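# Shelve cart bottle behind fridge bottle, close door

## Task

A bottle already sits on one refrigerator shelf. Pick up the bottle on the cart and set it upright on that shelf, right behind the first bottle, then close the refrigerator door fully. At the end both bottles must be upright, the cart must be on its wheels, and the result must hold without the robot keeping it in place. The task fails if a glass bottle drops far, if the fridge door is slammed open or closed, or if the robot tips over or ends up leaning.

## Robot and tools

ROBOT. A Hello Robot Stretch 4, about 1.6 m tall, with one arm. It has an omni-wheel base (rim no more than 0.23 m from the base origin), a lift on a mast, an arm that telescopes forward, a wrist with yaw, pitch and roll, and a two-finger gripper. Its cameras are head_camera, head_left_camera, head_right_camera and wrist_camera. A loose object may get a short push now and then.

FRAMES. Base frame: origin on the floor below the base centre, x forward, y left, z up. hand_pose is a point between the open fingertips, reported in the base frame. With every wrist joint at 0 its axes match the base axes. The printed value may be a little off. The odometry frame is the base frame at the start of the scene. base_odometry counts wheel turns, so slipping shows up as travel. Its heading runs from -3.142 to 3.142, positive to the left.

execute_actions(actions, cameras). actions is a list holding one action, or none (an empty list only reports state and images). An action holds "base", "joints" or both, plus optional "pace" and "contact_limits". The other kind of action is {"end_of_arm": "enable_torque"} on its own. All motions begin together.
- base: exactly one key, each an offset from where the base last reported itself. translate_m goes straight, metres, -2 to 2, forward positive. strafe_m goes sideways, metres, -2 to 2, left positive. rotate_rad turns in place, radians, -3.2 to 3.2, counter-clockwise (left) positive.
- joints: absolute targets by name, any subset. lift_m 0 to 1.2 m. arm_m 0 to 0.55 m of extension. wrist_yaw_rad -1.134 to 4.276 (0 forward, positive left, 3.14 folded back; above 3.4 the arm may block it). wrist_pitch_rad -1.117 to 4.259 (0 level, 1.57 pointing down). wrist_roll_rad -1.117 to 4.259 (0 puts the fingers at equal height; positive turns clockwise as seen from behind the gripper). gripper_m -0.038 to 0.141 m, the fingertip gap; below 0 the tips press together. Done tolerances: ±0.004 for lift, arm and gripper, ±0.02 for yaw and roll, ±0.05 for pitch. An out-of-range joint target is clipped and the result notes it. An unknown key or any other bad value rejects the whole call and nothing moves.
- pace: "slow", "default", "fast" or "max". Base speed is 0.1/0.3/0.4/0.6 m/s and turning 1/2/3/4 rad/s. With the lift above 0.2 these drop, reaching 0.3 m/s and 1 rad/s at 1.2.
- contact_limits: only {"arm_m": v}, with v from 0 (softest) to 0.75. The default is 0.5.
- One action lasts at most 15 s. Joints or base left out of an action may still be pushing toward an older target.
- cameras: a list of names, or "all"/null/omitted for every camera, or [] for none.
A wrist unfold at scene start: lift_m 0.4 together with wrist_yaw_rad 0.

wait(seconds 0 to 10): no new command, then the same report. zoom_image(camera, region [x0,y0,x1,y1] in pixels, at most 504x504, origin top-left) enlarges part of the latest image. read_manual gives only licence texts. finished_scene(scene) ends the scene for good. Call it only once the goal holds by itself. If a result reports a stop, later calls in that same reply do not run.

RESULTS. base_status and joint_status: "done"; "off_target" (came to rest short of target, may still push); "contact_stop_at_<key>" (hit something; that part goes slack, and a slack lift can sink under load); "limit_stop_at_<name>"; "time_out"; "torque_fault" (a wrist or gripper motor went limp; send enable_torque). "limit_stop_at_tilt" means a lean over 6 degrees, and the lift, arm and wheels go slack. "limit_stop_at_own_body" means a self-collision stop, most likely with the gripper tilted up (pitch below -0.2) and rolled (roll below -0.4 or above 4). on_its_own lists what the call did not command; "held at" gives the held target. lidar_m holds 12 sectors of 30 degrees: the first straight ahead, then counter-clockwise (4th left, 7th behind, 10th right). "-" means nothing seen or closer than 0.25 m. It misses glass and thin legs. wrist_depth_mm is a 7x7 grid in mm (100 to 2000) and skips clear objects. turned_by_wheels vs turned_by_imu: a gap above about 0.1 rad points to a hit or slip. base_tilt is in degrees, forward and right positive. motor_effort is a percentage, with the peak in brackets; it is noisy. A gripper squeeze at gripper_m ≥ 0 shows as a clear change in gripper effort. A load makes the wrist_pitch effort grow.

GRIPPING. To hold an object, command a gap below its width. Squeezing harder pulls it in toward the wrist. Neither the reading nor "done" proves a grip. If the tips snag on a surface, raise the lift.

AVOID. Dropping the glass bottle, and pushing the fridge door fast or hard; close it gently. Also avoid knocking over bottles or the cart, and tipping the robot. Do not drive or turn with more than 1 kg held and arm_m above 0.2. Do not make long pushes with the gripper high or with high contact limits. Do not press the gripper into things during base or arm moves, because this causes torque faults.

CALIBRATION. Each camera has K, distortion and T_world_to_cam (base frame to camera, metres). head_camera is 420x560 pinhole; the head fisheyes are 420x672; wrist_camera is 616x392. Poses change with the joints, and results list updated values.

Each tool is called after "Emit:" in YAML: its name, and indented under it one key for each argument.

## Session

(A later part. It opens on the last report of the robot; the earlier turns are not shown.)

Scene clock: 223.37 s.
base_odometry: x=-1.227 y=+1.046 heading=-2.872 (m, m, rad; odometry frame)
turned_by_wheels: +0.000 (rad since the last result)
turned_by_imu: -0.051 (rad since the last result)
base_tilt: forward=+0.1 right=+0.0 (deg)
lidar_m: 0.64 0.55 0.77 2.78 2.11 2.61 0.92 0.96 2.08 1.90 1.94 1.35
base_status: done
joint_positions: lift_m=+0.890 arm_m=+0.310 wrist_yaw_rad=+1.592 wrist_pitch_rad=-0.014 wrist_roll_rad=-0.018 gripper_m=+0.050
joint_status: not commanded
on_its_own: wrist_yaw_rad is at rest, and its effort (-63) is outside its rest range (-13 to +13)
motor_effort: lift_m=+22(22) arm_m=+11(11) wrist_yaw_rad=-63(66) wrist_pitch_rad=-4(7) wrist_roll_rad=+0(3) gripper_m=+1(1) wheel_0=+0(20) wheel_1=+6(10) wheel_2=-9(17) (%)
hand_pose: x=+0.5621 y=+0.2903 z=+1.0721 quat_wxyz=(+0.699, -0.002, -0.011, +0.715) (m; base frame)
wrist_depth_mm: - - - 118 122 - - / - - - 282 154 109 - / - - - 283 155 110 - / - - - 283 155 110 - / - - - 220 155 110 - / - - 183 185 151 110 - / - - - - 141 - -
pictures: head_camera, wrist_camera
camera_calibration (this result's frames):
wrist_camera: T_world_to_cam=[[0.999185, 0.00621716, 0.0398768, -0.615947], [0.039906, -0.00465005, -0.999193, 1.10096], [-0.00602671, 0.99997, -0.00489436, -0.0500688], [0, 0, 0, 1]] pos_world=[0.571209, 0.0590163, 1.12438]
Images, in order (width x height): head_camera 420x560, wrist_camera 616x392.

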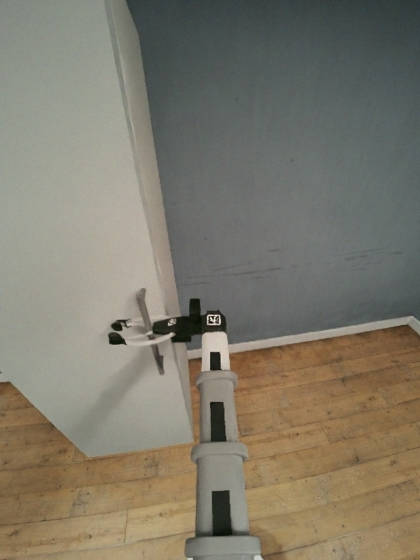

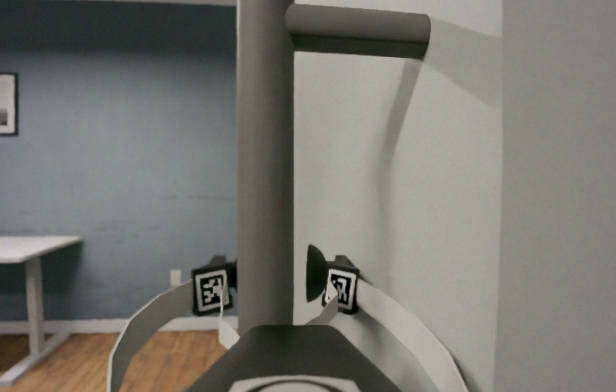

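Emit:
execute_actions:
  actions:
    - {"base":{"strafe_m":-0.2},"pace":"slow"}
  cameras: ["wrist_camera"]

Emit:
execute_actions:
  actions:
    - {"base":{"rotate_rad":0.05},"joints":{"arm_m":0.0}}
  cameras: []

Emit:
execute_actions:
  actions:
    - {"base":{"strafe_m":0.40},"joints":{"wrist_yaw_rad":0,"gripper_m":0.08}}
  cameras: ["wrist_camera","head_camera"]

Scene clock: 242.67 s.
base_odometry: x=-1.280 y=+1.239 heading=-2.872 (m, m, rad; odometry frame)
turned_by_wheels: +0.000 (rad since the last result)
turned_by_imu: -0.001 (rad since the last result)
base_tilt: forward=+0.2 right=-0.1 (deg)
lidar_m: 1.24 0.67 0.78 2.99 2.30 2.67 0.92 1.06 1.88 1.70 1.75 1.38
base_status: done
joint_positions: lift_m=+0.890 arm_m=+0.310 wrist_yaw_rad=+1.570 wrist_pitch_rad=-0.014 wrist_roll_rad=-0.018 gripper_m=+0.050
joint_status: not commanded
motor_effort: lift_m=+22(22) arm_m=+9(11) wrist_yaw_rad=+0(68) wrist_pitch_rad=-5(5) wrist_roll_rad=+2(0) gripper_m=-1(3) wheel_0=+1(14) wheel_1=-1(7) wheel_2=+1(9) (%)
hand_pose: x=+0.5688 y=+0.2884 z=+1.0720 quat_wxyz=(+0.707, -0.002, -0.011, +0.707) (m; base frame)
wrist_depth_mm: - - - 480 293 304 314 / - - - 480 294 304 317 / - - - 324 296 307 317 / - - - 342 297 309 322 / - - - 342 298 312 322 / - - 195 320 202 314 325 / - - - - 304 315 327
pictures: wrist_camera
camera_calibration (this result's frames):
wrist_camera: T_world_to_cam=[[0.999082, -0.0156579, 0.0398779, -0.616297], [0.0397922, -0.00575241, -0.999191, 1.10099], [0.0158746, 0.999861, -0.00512407, -0.0603625], [0, 0, 0, 1]] pos_world=[0.572878, 0.0570376, 1.12437]
Images, in order (width x height): wrist_camera 616x392.

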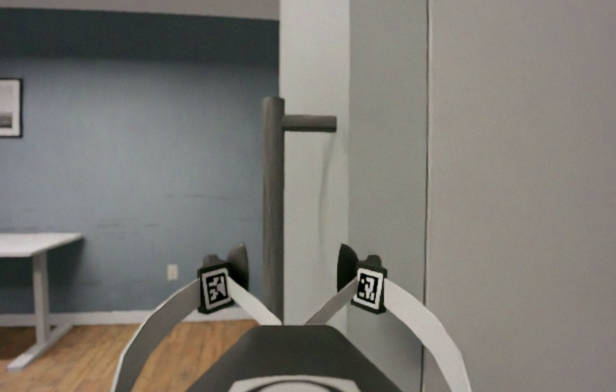

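Scene clock: 244.73 s.
base_odometry: x=-1.280 y=+1.239 heading=-2.822 (m, m, rad; odometry frame)
turned_by_wheels: +0.050 (rad since the last result)
turned_by_imu: +0.049 (rad since the last result)
base_tilt: forward=+0.2 right=+0.0 (deg)
lidar_m: 1.26 0.67 0.85 3.01 2.30 2.65 0.92 1.13 1.84 1.71 1.76 1.35
base_status: done
joint_positions: lift_m=+0.890 arm_m=+0.002 wrist_yaw_rad=+1.570 wrist_pitch_rad=-0.013 wrist_roll_rad=-0.018 gripper_m=+0.050
joint_status: all done
motor_effort: lift_m=+22(22) arm_m=-9(9) wrist_yaw_rad=+1(0) wrist_pitch_rad=-5(5) wrist_roll_rad=+0(1) gripper_m=-1(2) wheel_0=-1(3) wheel_1=-2(3) wheel_2=-1(4) (%)
hand_pose: x=+0.2601 y=+0.2884 z=+1.0720 quat_wxyz=(+0.707, -0.002, -0.011, +0.707) (m; base frame)
wrist_depth_mm: - - - - - 654 488 / - - - - - 661 484 / - - - - - 661 480 / - - - - - 661 484 / - - - - - 661 480 / - - 195 - 202 654 480 / - - - - - 580 488
pictures: none
No camera images: the call's "cameras" was empty. Leave "cameras" out to get every camera's image.

Scene clock: 247.40 s.
base_odometry: x=-1.155 y=+0.859 heading=-2.822 (m, m, rad; odometry frame)
turned_by_wheels: +0.000 (rad since the last result)
turned_by_imu: +0.001 (rad since the last result)
base_tilt: forward=+0.2 right=+0.0 (deg)
lidar_m: 0.54 0.61 1.62 2.59 1.95 2.43 1.14 1.01 2.24 2.11 1.92 1.32
base_status: done
joint_positions: lift_m=+0.890 arm_m=+0.002 wrist_yaw_rad=+0.000 wrist_pitch_rad=-0.013 wrist_roll_rad=-0.018 gripper_m=+0.080
joint_status: all done
motor_effort: lift_m=+22(22) arm_m=-9(8) wrist_yaw_rad=+0(3) wrist_pitch_rad=-6(5) wrist_roll_rad=+1(1) gripper_m=-2(2) wheel_0=+1(7) wheel_1=-1(8) wheel_2=-1(2) (%)
hand_pose: x=+0.4609 y=-0.0873 z=+1.0720 quat_wxyz=(+1.000, -0.009, -0.007, +0.000) (m; base frame)
wrist_depth_mm: 364 375 384 1025 1060 1098 1118 / 366 377 384 1042 1078 1098 1118 / 368 379 387 1042 1078 1098 1138 / 370 382 389 1042 1078 1098 1138 / 373 382 389 1060 1078 1118 1138 / 377 382 332 404 203 1138 1138 / 377 384 394 - 1118 1118 1160
pictures: head_camera, wrist_camera
camera_calibration (this result's frames):
wrist_camera: T_world_to_cam=[[-0.014881, -0.999094, 0.0398739, -0.132855], [-0.00580323, -0.0397913, -0.999191, 1.12116], [0.999872, -0.0151004, -0.00520584, -0.225034], [0, 0, 0, 1]] pos_world=[0.229535, -0.09152, 1.12438]
Images, in order (width x height): head_camera 420x560, wrist_camera 616x392.

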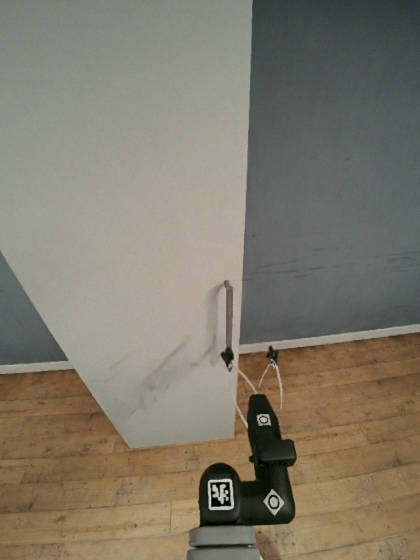

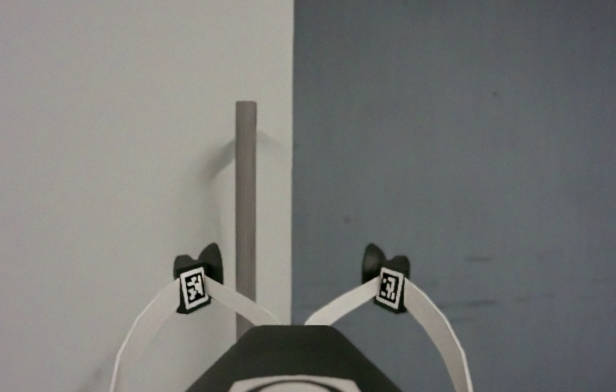

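Emit:
execute_actions:
  actions:
    - {"base":{"strafe_m":0.045},"pace":"slow"}
  cameras: []

Emit:
execute_actions:
  actions:
    - {"joints":{"arm_m":0.165},"pace":"slow","contact_limits":{"arm_m":0.2}}
  cameras: ["wrist_camera"]

Scene clock: 255.97 s.
base_odometry: x=-1.141 y=+0.816 heading=-2.822 (m, m, rad; odometry frame)
turned_by_wheels: +0.000 (rad since the last result)
turned_by_imu: -0.001 (rad since the last result)
base_tilt: forward=+0.2 right=+0.0 (deg)
lidar_m: 0.53 0.63 1.65 2.55 1.92 2.38 1.21 1.01 2.29 2.16 1.93 1.31
base_status: done
joint_positions: lift_m=+0.890 arm_m=+0.002 wrist_yaw_rad=+0.000 wrist_pitch_rad=-0.013 wrist_roll_rad=-0.018 gripper_m=+0.080
joint_status: not commanded
motor_effort: lift_m=+22(22) arm_m=-9(9) wrist_yaw_rad=+0(1) wrist_pitch_rad=-5(6) wrist_roll_rad=-1(1) gripper_m=-2(1) wheel_0=+0(5) wheel_1=+2(5) wheel_2=-1(1) (%)
hand_pose: x=+0.4609 y=-0.0873 z=+1.0720 quat_wxyz=(+1.000, -0.009, -0.007, +0.000) (m; base frame)
wrist_depth_mm: 362 370 379 389 1060 1098 1118 / 364 373 382 394 1060 1098 1118 / 366 375 387 397 1078 1098 1138 / 370 377 387 399 1078 1098 1138 / 370 379 387 399 1078 1098 1138 / 373 379 389 397 203 1138 1160 / 373 382 392 - 1098 1118 1160
pictures: none
No camera images: the call's "cameras" was empty. Leave "cameras" out to get every camera's image.

Scene clock: 258.60 s.
base_odometry: x=-1.140 y=+0.817 heading=-2.822 (m, m, rad; odometry frame)
turned_by_wheels: +0.000 (rad since the last result)
turned_by_imu: -0.001 (rad since the last result)
base_tilt: forward=+0.1 right=+0.0 (deg)
lidar_m: 0.56 0.62 1.64 2.56 1.90 2.35 1.19 1.01 2.28 2.13 1.89 1.31
base_status: not commanded
joint_positions: lift_m=+0.890 arm_m=+0.156 wrist_yaw_rad=-0.004 wrist_pitch_rad=-0.014 wrist_roll_rad=-0.018 gripper_m=+0.080
joint_status: arm_m contact_stop (moved +0.155 of +0.163)
on_its_own: arm_m is slack since a contact_stop (your +0.165 is given up)
motor_effort: lift_m=+22(22) arm_m=-1(15) wrist_yaw_rad=+12(13) wrist_pitch_rad=-4(5) wrist_roll_rad=+1(1) gripper_m=+0(1) wheel_0=+2(2) wheel_1=+3(3) wheel_2=-10(10) (%)
contact_limits: arm_m 0.2
hand_pose: x=+0.6152 y=-0.0886 z=+1.0722 quat_wxyz=(+1.000, -0.009, -0.007, -0.002) (m; base frame)
wrist_depth_mm: 220 226 232 238 904 931 946 / 223 229 235 237 904 931 960 / 223 229 236 239 917 931 960 / 225 230 237 241 917 946 960 / 226 231 238 243 917 960 976 / 227 191 237 182 203 960 991 / 229 235 239 - 946 976 991
pictures: wrist_camera
camera_calibration (this result's frames):
wrist_camera: T_world_to_cam=[[-0.0193765, -0.999017, 0.0398653, -0.129073], [-0.00539283, -0.0397677, -0.999194, 1.12193], [0.999798, -0.0195759, -0.00461697, -0.380313], [0, 0, 0, 1]] pos_world=[0.383785, -0.0917745, 1.12441]
Images, in order (width x height): wrist_camera 616x392.

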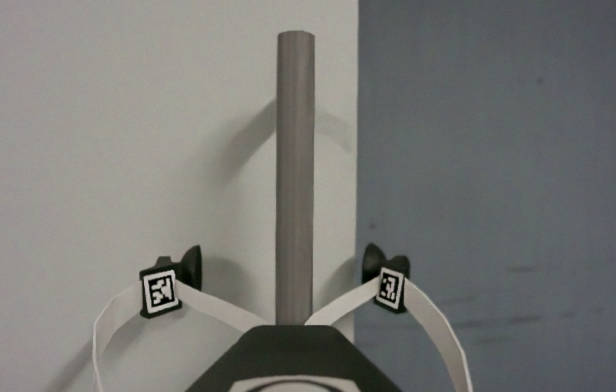

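Emit:
execute_actions:
  actions:
    - {"joints":{"arm_m":0.15,"gripper_m":-0.036},"pace":"slow"}
  cameras: ["wrist_camera"]

Emit:
execute_actions:
  actions:
    - {"joints":{"arm_m":0.09},"pace":"slow","contact_limits":{"arm_m":0.7}}
  cameras: ["wrist_camera","head_camera"]

Scene clock: 270.90 s.
base_odometry: x=-1.141 y=+0.816 heading=-2.822 (m, m, rad; odometry frame)
turned_by_wheels: +0.000 (rad since the last result)
turned_by_imu: -0.001 (rad since the last result)
base_tilt: forward=+0.2 right=+0.0 (deg)
lidar_m: 0.54 0.60 1.65 2.55 1.92 2.36 1.20 1.03 2.31 2.15 1.91 1.31
base_status: not commanded
joint_positions: lift_m=+0.890 arm_m=+0.151 wrist_yaw_rad=+0.005 wrist_pitch_rad=-0.013 wrist_roll_rad=-0.018 gripper_m=-0.035
joint_status: all done
motor_effort: lift_m=+22(22) arm_m=-4(3) wrist_yaw_rad=-12(31) wrist_pitch_rad=-7(7) wrist_roll_rad=+2(2) gripper_m=-20(20) wheel_0=-2(11) wheel_1=-1(4) wheel_2=+4(10) (%)
hand_pose: x=+0.6104 y=-0.0861 z=+1.0719 quat_wxyz=(+1.000, -0.009, -0.007, +0.002) (m; base frame)
wrist_depth_mm: 223 229 234 239 891 917 946 / 224 229 236 238 904 931 960 / 225 231 237 240 904 931 960 / 227 233 238 241 917 946 960 / 229 233 239 205 917 946 976 / 229 234 184 183 182 946 976 / 231 235 241 - 931 960 976
pictures: wrist_camera
camera_calibration (this result's frames):
wrist_camera: T_world_to_cam=[[-0.0106103, -0.999148, 0.0398808, -0.132016], [-0.00608624, -0.0398177, -0.999188, 1.12212], [0.999925, -0.0108444, -0.00565857, -0.373688], [0, 0, 0, 1]] pos_world=[0.379089, -0.0912759, 1.12435]
Images, in order (width x height): wrist_camera 616x392.

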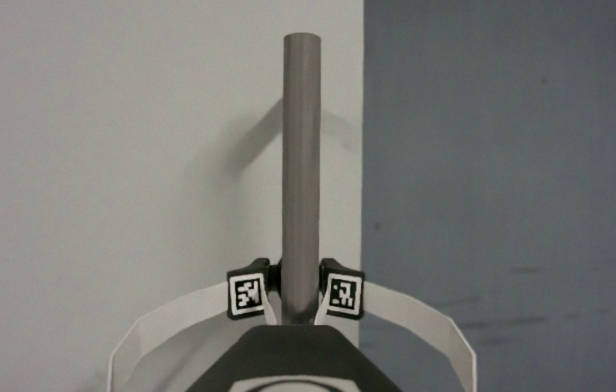

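Scene clock: 273.00 s.
base_odometry: x=-1.141 y=+0.816 heading=-2.822 (m, m, rad; odometry frame)
turned_by_wheels: +0.000 (rad since the last result)
turned_by_imu: -0.039 (rad since the last result)
base_tilt: forward=+0.1 right=+0.0 (deg)
lidar_m: 0.47 0.56 1.59 2.52 1.87 2.25 1.30 1.06 2.40 2.18 2.01 1.34
base_status: not commanded
joint_positions: lift_m=+0.890 arm_m=+0.091 wrist_yaw_rad=-0.002 wrist_pitch_rad=-0.013 wrist_roll_rad=-0.018 gripper_m=-0.036
joint_status: all done
motor_effort: lift_m=+20(22) arm_m=-8(24) wrist_yaw_rad=+6(99) wrist_pitch_rad=-6(30) wrist_roll_rad=+1(1) gripper_m=-17(27) wheel_0=-1(11) wheel_1=+0(8) wheel_2=-1(32) (%)
contact_limits: arm_m 0.7
hand_pose: x=+0.5506 y=-0.0880 z=+1.0721 quat_wxyz=(+1.000, -0.009, -0.007, -0.001) (m; base frame)
wrist_depth_mm: 227 229 230 231 976 1025 1042 / 228 230 232 233 976 1042 1060 / 230 231 233 234 991 1042 1078 / 231 232 235 235 991 1042 1078 / 232 234 236 201 1008 1042 1078 / 235 236 185 176 181 1060 1098 / 236 236 238 - 1025 1060 1118
pictures: head_camera, wrist_camera
camera_calibration (this result's frames):
wrist_camera: T_world_to_cam=[[-0.0172274, -0.999075, 0.0394066, -0.13041], [-0.00604825, -0.0393076, -0.999209, 1.12198], [0.999833, -0.0174521, -0.00536549, -0.314757], [0, 0, 0, 1]] pos_world=[0.319244, -0.0916806, 1.12454]
Images, in order (width x height): head_camera 420x560, wrist_camera 616x392.

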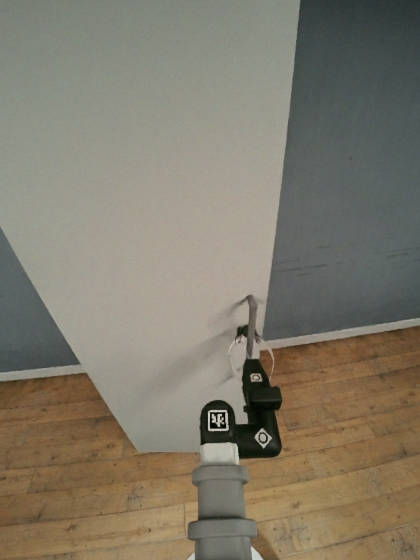

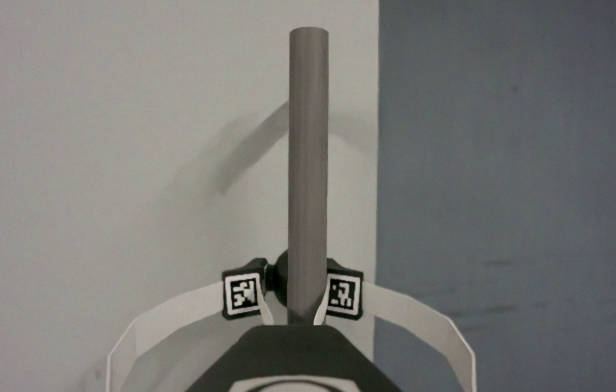

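Emit:
execute_actions:
  actions:
    - {"base":{"translate_m":-0.2},"pace":"slow"}

Scene clock: 280.20 s.
base_odometry: x=-0.951 y=+0.879 heading=-2.819 (m, m, rad; odometry frame)
turned_by_wheels: +0.003 (rad since the last result)
turned_by_imu: +0.030 (rad since the last result)
base_tilt: forward=+0.2 right=-0.1 (deg)
lidar_m: 0.48 0.68 1.89 2.50 1.78 2.29 1.14 0.86 2.39 2.21 2.20 1.49
base_status: done
joint_positions: lift_m=+0.890 arm_m=+0.091 wrist_yaw_rad=+0.029 wrist_pitch_rad=-0.013 wrist_roll_rad=-0.017 gripper_m=-0.036
joint_status: not commanded
on_its_own: wrist_yaw_rad is at rest, and its effort (-84) is outside its rest range (-13 to +13)
motor_effort: lift_m=+20(19) arm_m=-8(8) wrist_yaw_rad=-84(99) wrist_pitch_rad=-6(9) wrist_roll_rad=-2(2) gripper_m=-17(21) wheel_0=+17(20) wheel_1=+2(5) wheel_2=+19(25) (%)
hand_pose: x=+0.5533 y=-0.0789 z=+1.0721 quat_wxyz=(+1.000, -0.009, -0.007, +0.015) (m; base frame)
wrist_depth_mm: 325 285 253 227 1138 1160 1160 / 327 286 253 223 1138 1160 1182 / 329 289 255 229 1160 1160 1182 / 330 290 256 231 1160 1182 1205 / 334 293 186 226 1160 1182 1205 / 340 277 179 188 235 1182 1229 / 343 287 270 - 281 1205 1205
pictures: head_camera, head_left_camera, head_right_camera, wrist_camera
camera_calibration (this result's frames):
wrist_camera: T_world_to_cam=[[0.0141534, -0.999147, 0.038787, -0.137983], [-0.00476038, -0.0388578, -0.999233, 1.12172], [0.999889, 0.0139579, -0.00530628, -0.314858], [0, 0, 0, 1]] pos_world=[0.322115, -0.0898833, 1.12454]
Images, in order (width x height): head_camera 420x560, head_left_camera 420x672, head_right_camera 420x672, wrist_camera 616x392.

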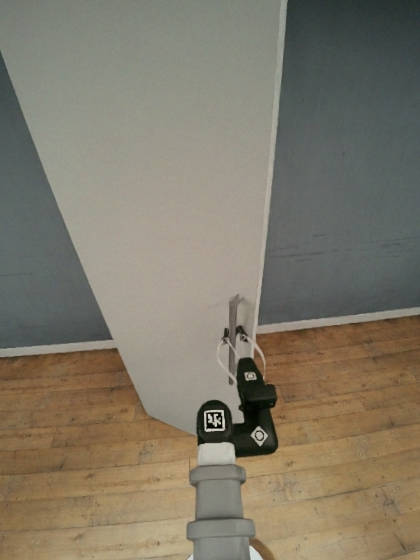

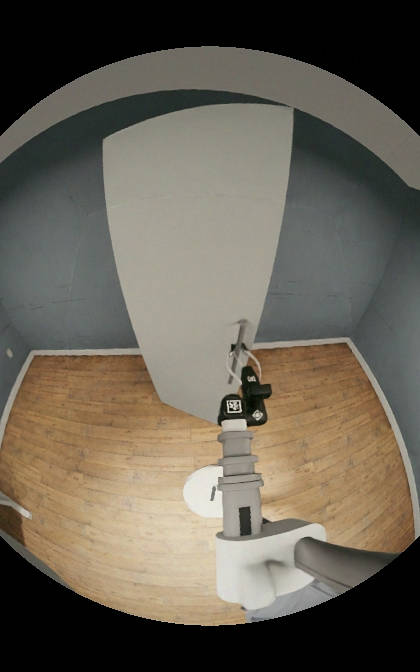

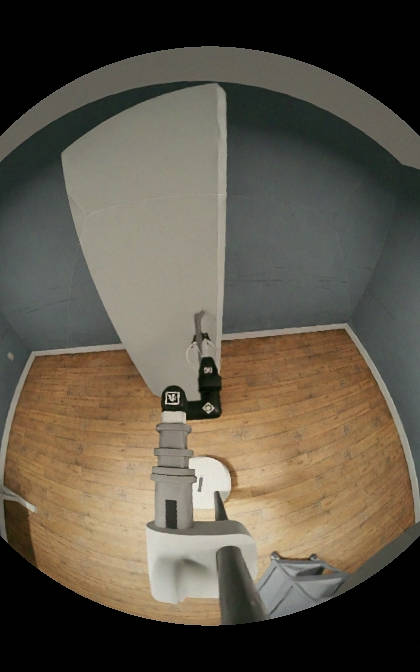

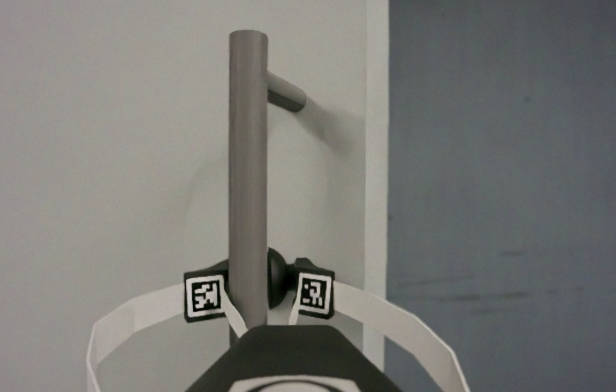

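Emit:
execute_actions:
  actions:
    - {"base":{"strafe_m":0.07},"pace":"slow"}
  cameras: []

Emit:
execute_actions:
  actions:
    - {"base":{"translate_m":-0.11},"pace":"slow"}
  cameras: ["wrist_camera"]

Emit:
execute_actions:
  actions:
    - {"base":{"strafe_m":0.06},"pace":"slow"}

Scene clock: 287.90 s.
base_odometry: x=-0.929 y=+0.813 heading=-2.820 (m, m, rad; odometry frame)
turned_by_wheels: -0.001 (rad since the last result)
turned_by_imu: -0.002 (rad since the last result)
base_tilt: forward=+0.2 right=+0.1 (deg)
lidar_m: 0.48 0.70 1.87 2.43 1.73 2.25 1.25 0.91 1.34 2.30 2.23 0.52
base_status: done
joint_positions: lift_m=+0.890 arm_m=+0.091 wrist_yaw_rad=-0.011 wrist_pitch_rad=-0.014 wrist_roll_rad=-0.018 gripper_m=-0.036
joint_status: not commanded
on_its_own: wrist_yaw_rad is at rest, and its effort (+34) is outside its rest range (-13 to +13)
motor_effort: lift_m=+20(20) arm_m=-7(8) wrist_yaw_rad=+34(84) wrist_pitch_rad=-5(6) wrist_roll_rad=+0(1) gripper_m=-15(15) wheel_0=-8(15) wheel_1=+1(8) wheel_2=-5(17) (%)
hand_pose: x=+0.5497 y=-0.0907 z=+1.0722 quat_wxyz=(+1.000, -0.009, -0.007, -0.006) (m; base frame)
wrist_depth_mm: 324 289 259 236 221 1205 1255 / 325 290 262 176 222 1205 1255 / 327 291 263 231 224 1229 1255 / 327 293 264 232 224 1229 1281 / 332 294 266 201 225 1255 1281 / 334 298 183 176 183 1229 1281 / 340 289 277 - 225 1255 1308
pictures: none
No camera images: the call's "cameras" was empty. Leave "cameras" out to get every camera's image.

Scene clock: 290.43 s.
base_odometry: x=-0.825 y=+0.847 heading=-2.817 (m, m, rad; odometry frame)
turned_by_wheels: +0.003 (rad since the last result)
turned_by_imu: +0.021 (rad since the last result)
base_tilt: forward=+0.3 right=-0.1 (deg)
lidar_m: 0.49 0.77 2.07 2.16 1.66 2.24 1.13 0.82 1.07 2.29 2.31 0.61
base_status: done
joint_positions: lift_m=+0.890 arm_m=+0.091 wrist_yaw_rad=+0.031 wrist_pitch_rad=-0.013 wrist_roll_rad=-0.017 gripper_m=-0.035
joint_status: not commanded
on_its_own: wrist_yaw_rad is at rest, and its effort (-89) is outside its rest range (-13 to +13)
motor_effort: lift_m=+20(19) arm_m=-8(7) wrist_yaw_rad=-89(99) wrist_pitch_rad=-7(9) wrist_roll_rad=-1(4) gripper_m=-19(24) wheel_0=+14(19) wheel_1=+2(5) wheel_2=+21(27) (%)
hand_pose: x=+0.5533 y=-0.0784 z=+1.0720 quat_wxyz=(+1.000, -0.009, -0.007, +0.016) (m; base frame)
wrist_depth_mm: 508 366 282 231 211 1229 1255 / 508 366 285 216 211 1255 1255 / 512 368 285 229 213 1255 1255 / 517 370 287 229 213 1255 1281 / 525 375 281 225 216 1281 1281 / 535 347 179 185 210 1281 1281 / 544 366 314 - 216 1308 1281
pictures: wrist_camera
camera_calibration (this result's frames):
wrist_camera: T_world_to_cam=[[0.0159507, -0.999123, 0.0387096, -0.138371], [-0.00504615, -0.0387945, -0.999234, 1.1218], [0.99986, 0.0157431, -0.00566053, -0.314358], [0, 0, 0, 1]] pos_world=[0.322181, -0.0897806, 1.12452]
Images, in order (width x height): wrist_camera 616x392.

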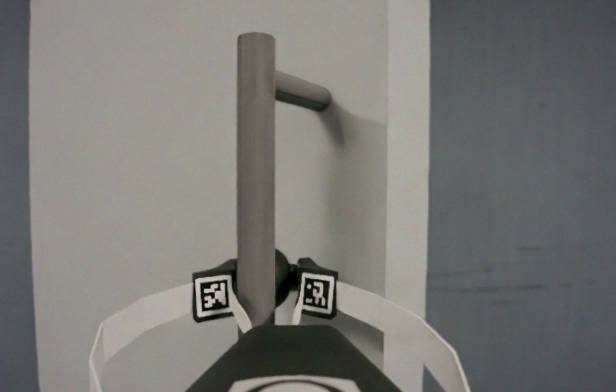

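Scene clock: 292.17 s.
base_odometry: x=-0.805 y=+0.791 heading=-2.817 (m, m, rad; odometry frame)
turned_by_wheels: +0.000 (rad since the last result)
turned_by_imu: -0.001 (rad since the last result)
base_tilt: forward=+0.2 right=-0.1 (deg)
lidar_m: 0.50 0.84 2.01 2.13 1.62 2.19 1.22 0.84 1.00 2.34 2.29 0.50
base_status: done
joint_positions: lift_m=+0.890 arm_m=+0.091 wrist_yaw_rad=+0.000 wrist_pitch_rad=-0.014 wrist_roll_rad=-0.018 gripper_m=-0.036
joint_status: not commanded
motor_effort: lift_m=+20(20) arm_m=-7(8) wrist_yaw_rad=+2(88) wrist_pitch_rad=-4(6) wrist_roll_rad=-1(2) gripper_m=-16(20) wheel_0=-1(16) wheel_1=+1(6) wheel_2=+0(19) (%)
hand_pose: x=+0.5507 y=-0.0875 z=+1.0722 quat_wxyz=(+1.000, -0.009, -0.007, +0.000) (m; base frame)
wrist_depth_mm: 508 368 286 223 199 1308 1308 / 508 368 287 168 200 1281 1308 / 512 370 287 170 202 1308 1336 / 517 373 290 221 202 1281 1308 / 521 375 291 193 203 1308 1336 / 535 379 182 168 183 1366 1366 / 544 355 317 - 201 1336 1397
pictures: head_camera, head_left_camera, head_right_camera, wrist_camera
camera_calibration (this result's frames):
wrist_camera: T_world_to_cam=[[-0.0155136, -0.999112, 0.0391748, -0.130614], [-0.00558494, -0.0390923, -0.99922, 1.12189], [0.999864, -0.0157203, -0.00497352, -0.315094], [0, 0, 0, 1]] pos_world=[0.319291, -0.0915947, 1.12456]
Images, in order (width x height): head_camera 420x560, head_left_camera 420x672, head_right_camera 420x672, wrist_camera 616x392.

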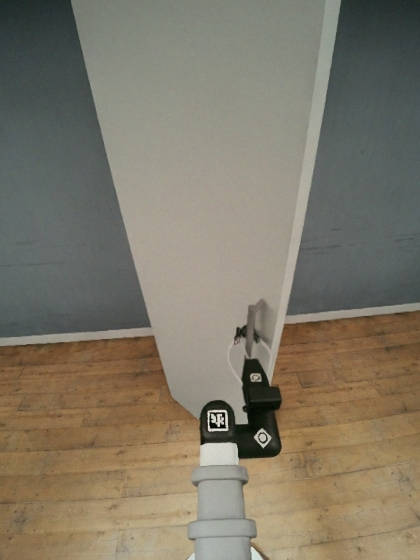

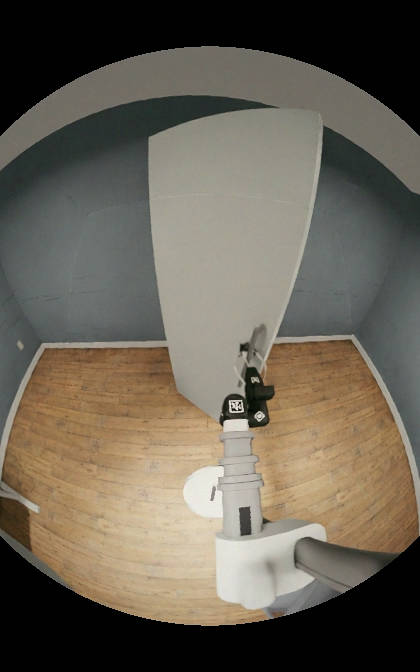

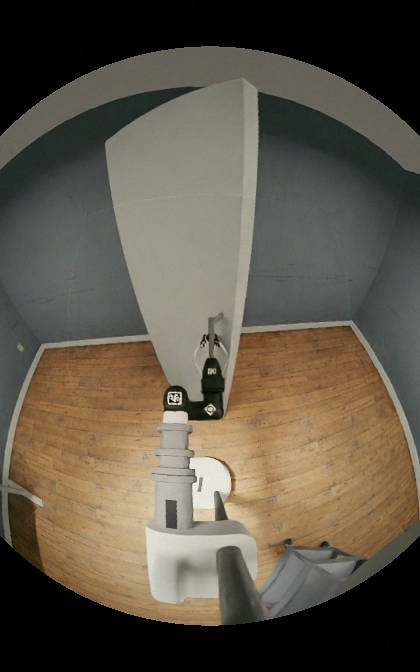

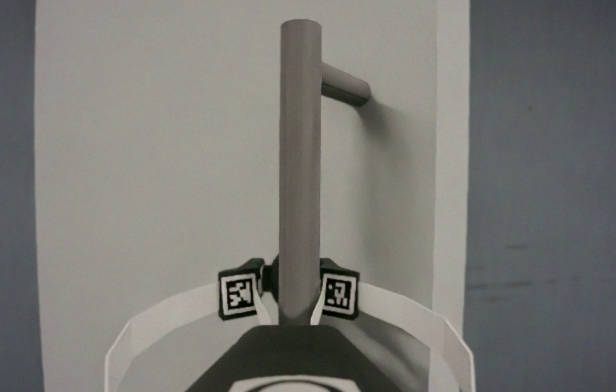

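Emit:
execute_actions:
  actions:
    - {"joints":{"gripper_m":0.04},"pace":"slow"}
  cameras: []

Emit:
execute_actions:
  actions:
    - {"base":{"translate_m":-0.12},"pace":"slow"}
  cameras: ["head_camera"]

Emit:
execute_actions:
  actions:
    - {"base":{"strafe_m":-0.22},"joints":{"gripper_m":0,"arm_m":0,"lift_m":1.05}}

Scene clock: 303.93 s.
base_odometry: x=-0.805 y=+0.791 heading=-2.817 (m, m, rad; odometry frame)
turned_by_wheels: +0.000 (rad since the last result)
turned_by_imu: -0.001 (rad since the last result)
base_tilt: forward=+0.2 right=+0.0 (deg)
lidar_m: 0.48 0.88 2.05 2.16 1.63 2.16 1.23 0.86 0.99 2.36 2.30 0.53
base_status: not commanded
joint_positions: lift_m=+0.890 arm_m=+0.091 wrist_yaw_rad=+0.004 wrist_pitch_rad=-0.014 wrist_roll_rad=-0.018 gripper_m=+0.040
joint_status: all done
motor_effort: lift_m=+20(20) arm_m=-8(8) wrist_yaw_rad=-11(12) wrist_pitch_rad=-5(5) wrist_roll_rad=-1(1) gripper_m=+0(16) wheel_0=-1(2) wheel_1=+1(1) wheel_2=+0(1) (%)
hand_pose: x=+0.5511 y=-0.0862 z=+1.0722 quat_wxyz=(+1.000, -0.009, -0.007, +0.002) (m; base frame)
wrist_depth_mm: 525 387 303 250 213 1281 1308 / 525 387 304 189 211 1281 1308 / 530 389 304 236 216 1308 1308 / 535 392 307 237 217 1308 1336 / 539 394 309 237 217 1308 1336 / 549 399 193 176 205 1308 1366 / 866 375 334 - 215 1336 1366
pictures: none
No camera images: the call's "cameras" was empty. Leave "cameras" out to get every camera's image.

Scene clock: 306.40 s.
base_odometry: x=-0.692 y=+0.829 heading=-2.817 (m, m, rad; odometry frame)
turned_by_wheels: +0.000 (rad since the last result)
turned_by_imu: +0.000 (rad since the last result)
base_tilt: forward=+0.2 right=+0.0 (deg)
lidar_m: 0.57 0.99 2.19 1.63 1.60 2.21 2.09 0.78 0.77 2.36 2.40 0.67
base_status: done
joint_positions: lift_m=+0.890 arm_m=+0.091 wrist_yaw_rad=+0.000 wrist_pitch_rad=-0.014 wrist_roll_rad=-0.018 gripper_m=+0.040
joint_status: not commanded
motor_effort: lift_m=+20(20) arm_m=-8(7) wrist_yaw_rad=-1(13) wrist_pitch_rad=-5(6) wrist_roll_rad=+1(1) gripper_m=-3(5) wheel_0=+0(5) wheel_1=-1(5) wheel_2=+0(7) (%)
hand_pose: x=+0.5508 y=-0.0873 z=+1.0722 quat_wxyz=(+1.000, -0.009, -0.007, +0.000) (m; base frame)
wrist_depth_mm: 1255 525 392 312 325 1397 1464 / 1255 530 394 307 329 1430 1464 / 1255 530 397 301 330 1430 1464 / 1255 535 399 309 334 1430 1464 / 1281 539 387 312 338 1464 1499 / 1281 549 199 268 191 1464 1499 / 1308 504 439 - 1430 1464 1499
pictures: head_camera
Images, in order (width x height): head_camera 420x560.

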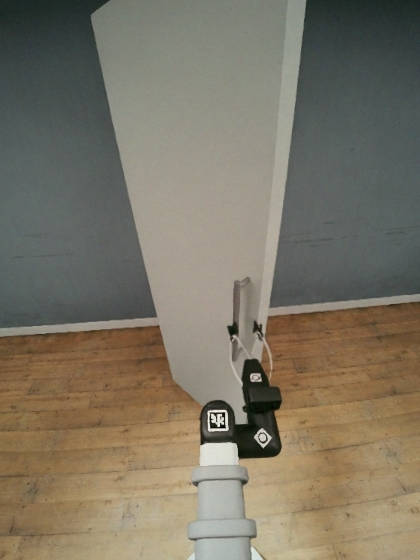

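Scene clock: 308.43 s.
base_odometry: x=-0.762 y=+1.037 heading=-2.817 (m, m, rad; odometry frame)
turned_by_wheels: +0.000 (rad since the last result)
turned_by_imu: -0.002 (rad since the last result)
base_tilt: forward=+0.2 right=+0.0 (deg)
lidar_m: 0.56 0.62 2.23 1.82 1.81 2.18 0.81 0.64 1.00 2.14 2.16 1.73
base_status: done
joint_positions: lift_m=+1.050 arm_m=+0.002 wrist_yaw_rad=+0.000 wrist_pitch_rad=-0.013 wrist_roll_rad=-0.018 gripper_m=+0.000
joint_status: all done
motor_effort: lift_m=+23(28) arm_m=-8(7) wrist_yaw_rad=+1(0) wrist_pitch_rad=-6(6) wrist_roll_rad=-1(1) gripper_m=-5(7) wheel_0=-2(6) wheel_1=-1(8) wheel_2=-2(2) (%)
hand_pose: x=+0.4609 y=-0.0874 z=+1.2319 quat_wxyz=(+1.000, -0.009, -0.007, +0.000) (m; base frame)
wrist_depth_mm: 512 382 1182 1464 1499 1499 1576 / 512 384 1281 1464 1499 1537 1576 / 517 387 1308 1464 1499 1537 1576 / 525 389 1308 1464 1499 1576 1618 / 512 392 1336 891 1537 1576 1618 / 452 389 187 195 1537 1576 1576 / 477 379 1336 - 1537 1576 1618
pictures: head_camera, head_left_camera, head_right_camera, wrist_camera
camera_calibration (this result's frames):
wrist_camera: T_world_to_cam=[[-0.0152757, -0.99911, 0.0393125, -0.138475], [-0.0058296, -0.0392275, -0.999213, 1.28102], [0.999866, -0.0154929, -0.00522518, -0.224221], [0, 0, 0, 1]] pos_world=[0.229543, -0.0915742, 1.28429]
Images, in order (width x height): head_camera 420x560, head_left_camera 420x672, head_right_camera 420x672, wrist_camera 616x392.

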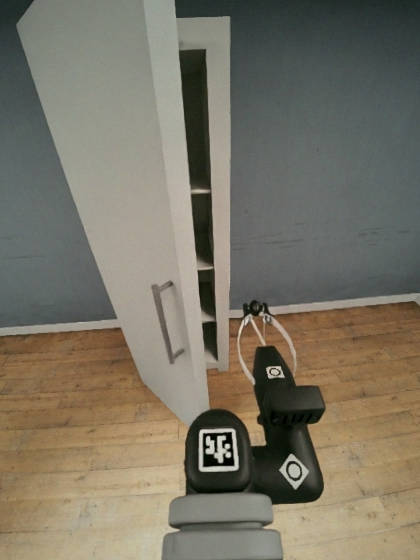

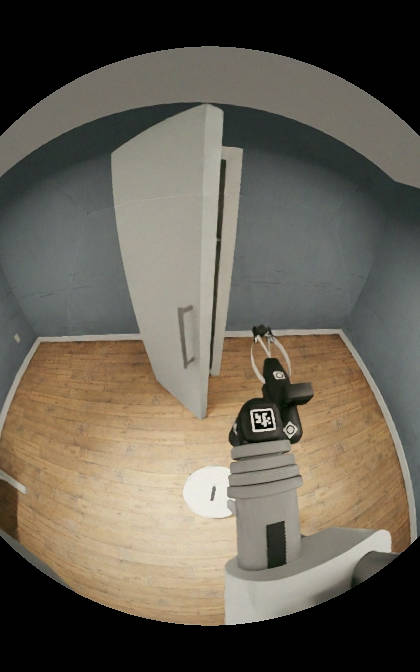

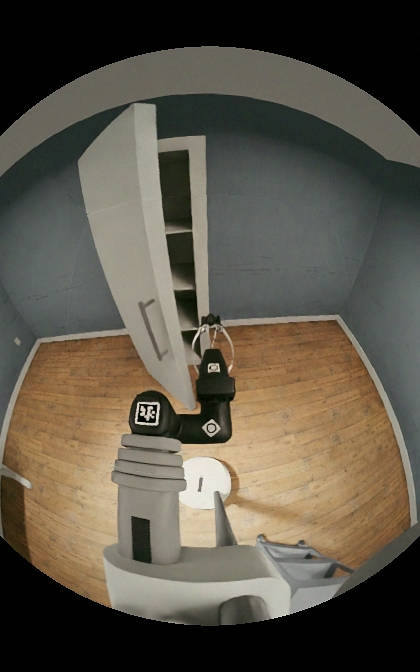

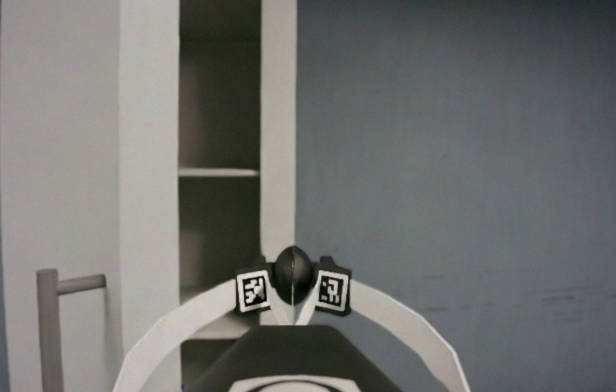

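Emit:
execute_actions:
  actions:
    - {"joints":{"arm_m":0.3,"wrist_yaw_rad":0.3}}
  cameras: ["head_camera"]

Emit:
execute_actions:
  actions:
    - {"base":{"strafe_m":0.45},"pace":"slow"}

Scene clock: 318.93 s.
base_odometry: x=-0.762 y=+1.037 heading=-2.817 (m, m, rad; odometry frame)
turned_by_wheels: +0.000 (rad since the last result)
turned_by_imu: -0.001 (rad since the last result)
base_tilt: forward=+0.2 right=-0.1 (deg)
lidar_m: 0.58 0.62 2.21 1.83 1.82 2.19 0.84 0.60 1.01 2.13 2.18 1.75
base_status: not commanded
joint_positions: lift_m=+1.050 arm_m=+0.298 wrist_yaw_rad=+0.300 wrist_pitch_rad=-0.014 wrist_roll_rad=-0.018 gripper_m=+0.000
joint_status: all done
motor_effort: lift_m=+23(23) arm_m=+9(10) wrist_yaw_rad=+1(7) wrist_pitch_rad=-5(5) wrist_roll_rad=-1(0) gripper_m=-4(5) wheel_0=-2(2) wheel_1=-1(1) wheel_2=-2(2) (%)
hand_pose: x=+0.7708 y=+0.0017 z=+1.2319 quat_wxyz=(+0.989, -0.008, -0.008, +0.149) (m; base frame)
wrist_depth_mm: 117 699 1025 1008 535 1025 991 / 118 699 1025 1008 539 1042 1008 / 118 707 1042 1025 544 1060 1008 / 119 715 1042 1008 544 1060 1008 / 120 715 1025 1008 549 1060 1025 / 120 676 187 195 544 1078 1008 / 121 654 778 - 549 1060 1025
pictures: head_camera
Images, in order (width x height): head_camera 420x560.

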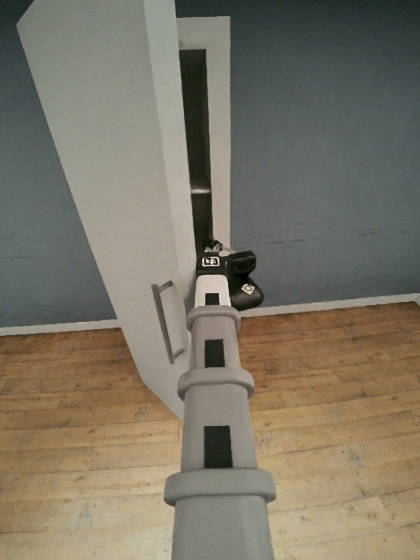

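Scene clock: 324.60 s.
base_odometry: x=-0.619 y=+0.611 heading=-2.820 (m, m, rad; odometry frame)
turned_by_wheels: -0.002 (rad since the last result)
turned_by_imu: -0.050 (rad since the last result)
base_tilt: forward=+0.2 right=+0.0 (deg)
lidar_m: 0.39 0.44 2.09 2.13 1.41 1.75 2.08 1.04 0.96 2.55 2.60 1.15
base_status: done
joint_positions: lift_m=+1.050 arm_m=+0.299 wrist_yaw_rad=+0.300 wrist_pitch_rad=-0.013 wrist_roll_rad=-0.018 gripper_m=+0.000
joint_status: not commanded
motor_effort: lift_m=+22(23) arm_m=+6(8) wrist_yaw_rad=+1(25) wrist_pitch_rad=-5(6) wrist_roll_rad=+1(3) gripper_m=-3(6) wheel_0=-17(23) wheel_1=-2(5) wheel_2=-9(15) (%)
hand_pose: x=+0.7713 y=+0.0017 z=+1.2319 quat_wxyz=(+0.989, -0.008, -0.008, +0.149) (m; base frame)
wrist_depth_mm: 124 172 281 530 931 904 715 / 125 173 283 530 931 904 707 / 126 174 286 535 946 917 715 / 127 175 287 539 946 917 676 / 127 175 264 452 960 931 715 / 126 166 187 194 917 931 707 / 126 148 244 - 699 759 683
pictures: head_camera, head_left_camera, head_right_camera, wrist_camera
camera_calibration (this result's frames):
wrist_camera: T_world_to_cam=[[0.280611, -0.959013, 0.0393856, -0.273043], [0.00611462, -0.0392473, -0.999211, 1.27716], [0.959802, 0.280631, -0.00514922, -0.502827], [0, 0, 0, 1]] pos_world=[0.551424, -0.0706182, 1.28432]
Images, in order (width x height): head_camera 420x560, head_left_camera 420x672, head_right_camera 420x672, wrist_camera 616x392.

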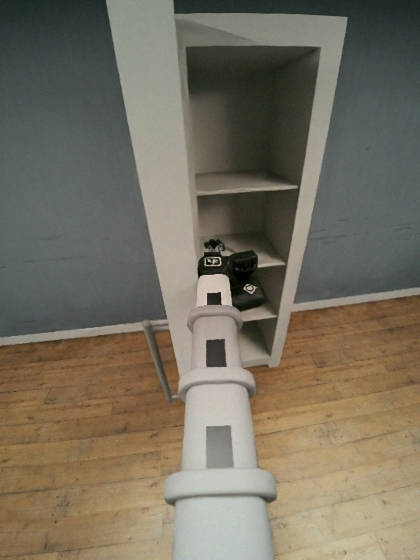

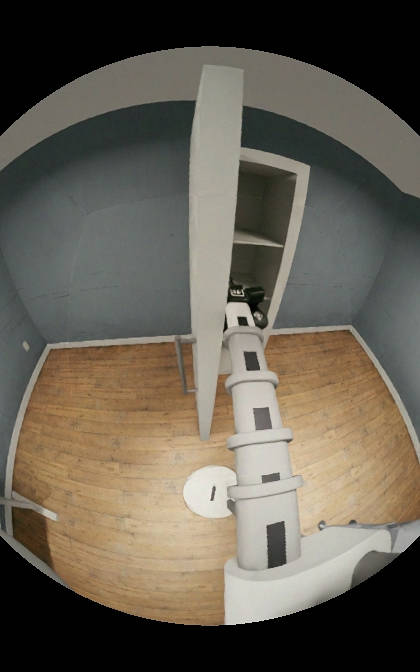

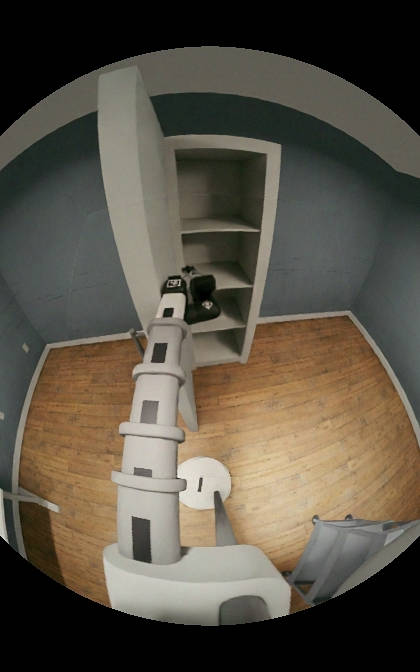

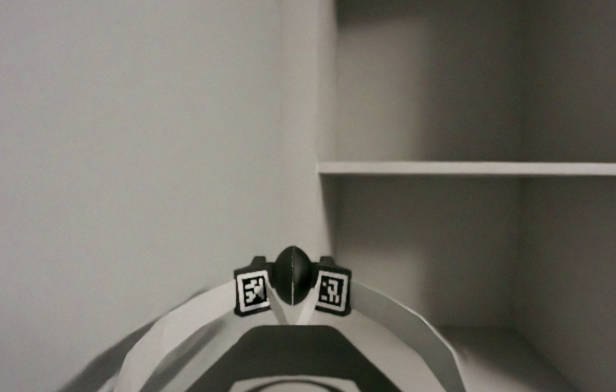

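Emit:
execute_actions:
  actions:
    - {"base":{"translate_m":-0.3},"joints":{"arm_m":0,"wrist_yaw_rad":0,"lift_m":0.8}}

Scene clock: 330.50 s.
base_odometry: x=-0.334 y=+0.706 heading=-2.820 (m, m, rad; odometry frame)
turned_by_wheels: +0.000 (rad since the last result)
turned_by_imu: +0.000 (rad since the last result)
base_tilt: forward=+0.2 right=+0.0 (deg)
lidar_m: 0.69 1.96 2.26 1.30 1.35 1.65 1.81 0.85 0.81 0.84 2.65 1.44
base_status: done
joint_positions: lift_m=+0.800 arm_m=+0.002 wrist_yaw_rad=+0.000 wrist_pitch_rad=-0.013 wrist_roll_rad=-0.018 gripper_m=+0.000
joint_status: all done
motor_effort: lift_m=+18(19) arm_m=-9(12) wrist_yaw_rad=+1(7) wrist_pitch_rad=-5(6) wrist_roll_rad=+3(1) gripper_m=-4(4) wheel_0=+1(18) wheel_1=+1(7) wheel_2=-2(9) (%)
hand_pose: x=+0.4609 y=-0.0874 z=+0.9823 quat_wxyz=(+1.000, -0.009, -0.007, +0.000) (m; base frame)
wrist_depth_mm: 1576 1618 634 1576 1430 1921 1921 / 1576 1618 647 1618 1430 1863 1983 / 1618 1576 676 1618 1397 1921 1983 / 1576 1618 676 1618 1430 1921 - / 1618 1618 496 1618 1430 1921 1983 / 1618 1661 187 194 1229 1983 1983 / 1661 496 500 - 1255 1983 1983
pictures: head_camera, head_left_camera, head_right_camera, wrist_camera
camera_calibration (this result's frames):
wrist_camera: T_world_to_cam=[[-0.0153964, -0.999103, 0.0394525, -0.128778], [-0.00587304, -0.0393661, -0.999208, 1.03159], [0.999864, -0.0156159, -0.00526167, -0.225473], [0, 0, 0, 1]] pos_world=[0.229518, -0.0915733, 1.03467]
Images, in order (width x height): head_camera 420x560, head_left_camera 420x672, head_right_camera 420x672, wrist_camera 616x392.

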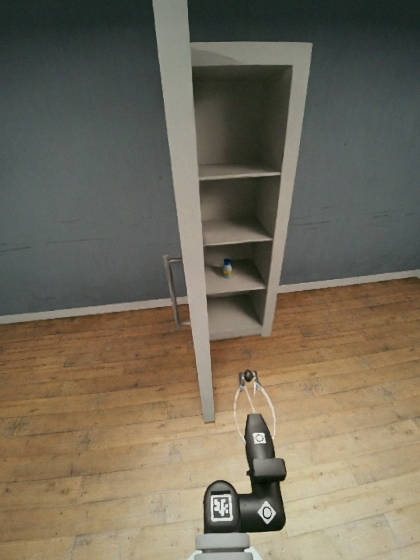

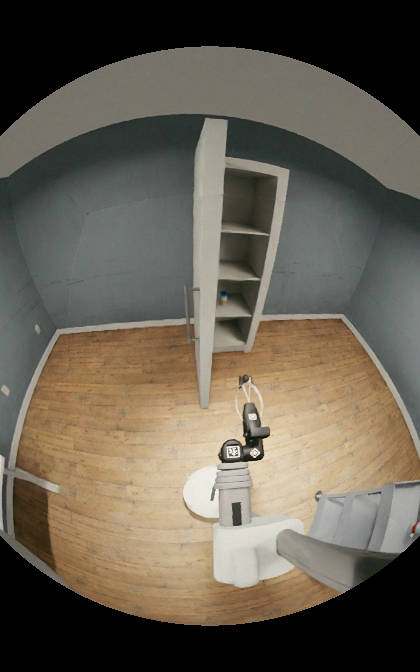

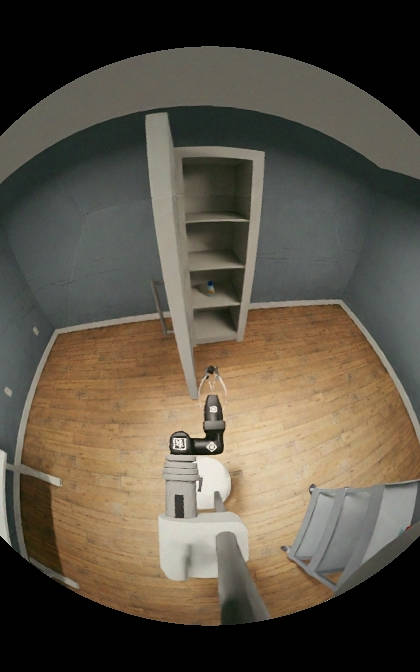

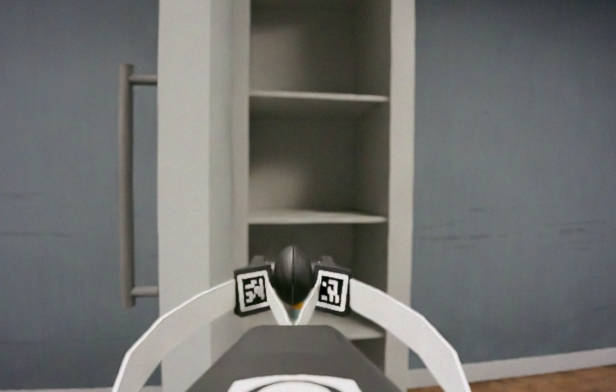

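Emit:
execute_actions:
  actions:
    - {"base":{"rotate_rad":-1.75},"joints":{"gripper_m":0.12,"lift_m":0.84,"wrist_pitch_rad":0.3}}

Scene clock: 336.20 s.
base_odometry: x=-0.334 y=+0.706 heading=+1.714 (m, m, rad; odometry frame)
turned_by_wheels: -1.750 (rad since the last result)
turned_by_imu: -1.737 (rad since the last result)
base_tilt: forward=+0.2 right=+0.0 (deg)
lidar_m: 0.81 2.61 2.26 0.71 0.70 2.19 2.12 1.32 1.50 1.80 1.81 0.82
base_status: done
joint_positions: lift_m=+0.840 arm_m=+0.002 wrist_yaw_rad=+0.000 wrist_pitch_rad=+0.302 wrist_roll_rad=-0.018 gripper_m=+0.120
joint_status: all done
motor_effort: lift_m=+22(21) arm_m=-9(9) wrist_yaw_rad=+1(0) wrist_pitch_rad=-5(4) wrist_roll_rad=-1(1) gripper_m=+1(4) wheel_0=-1(6) wheel_1=-1(7) wheel_2=+0(6) (%)
hand_pose: x=+0.4479 y=-0.0874 z=+0.9323 quat_wxyz=(+0.989, -0.009, +0.150, +0.001) (m; base frame)
wrist_depth_mm: 1921 - - - - - 1708 / - - - - - - 1756 / - - - - 1025 1008 1661 / - - - 640 615 591 732 / - - - 1138 1098 1042 1118 / 1661 1537 1537 741 854 946 1661 / 1366 1366 1397 - 715 691 715
pictures: head_camera, head_left_camera, head_right_camera, wrist_camera
camera_calibration (this result's frames):
wrist_camera: T_world_to_cam=[[-0.00232503, -0.999104, 0.0422513, -0.135448], [-0.315404, -0.0393621, -0.948141, 1.07265], [0.948955, -0.0155307, -0.31503, 0.098895], [0, 0, 0, 1]] pos_world=[0.244155, -0.0915687, 1.0539]
Images, in order (width x height): head_camera 420x560, head_left_camera 420x672, head_right_camera 420x672, wrist_camera 616x392.

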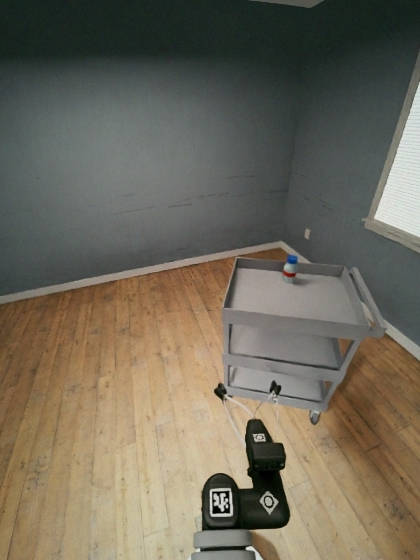

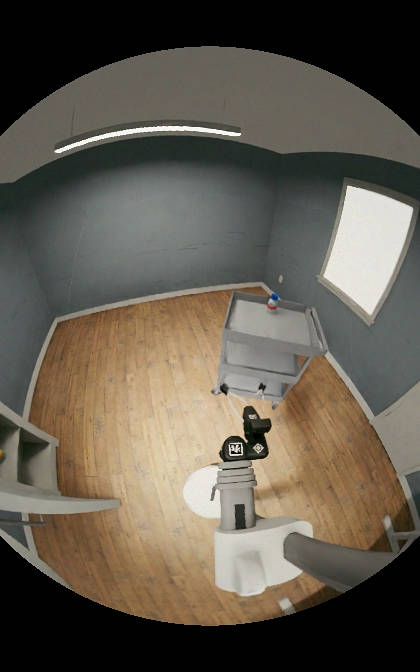

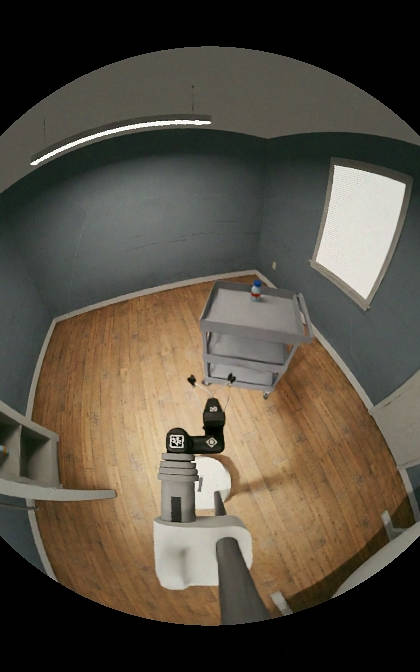

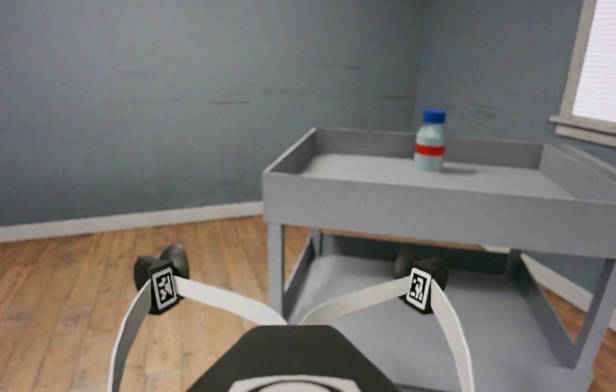

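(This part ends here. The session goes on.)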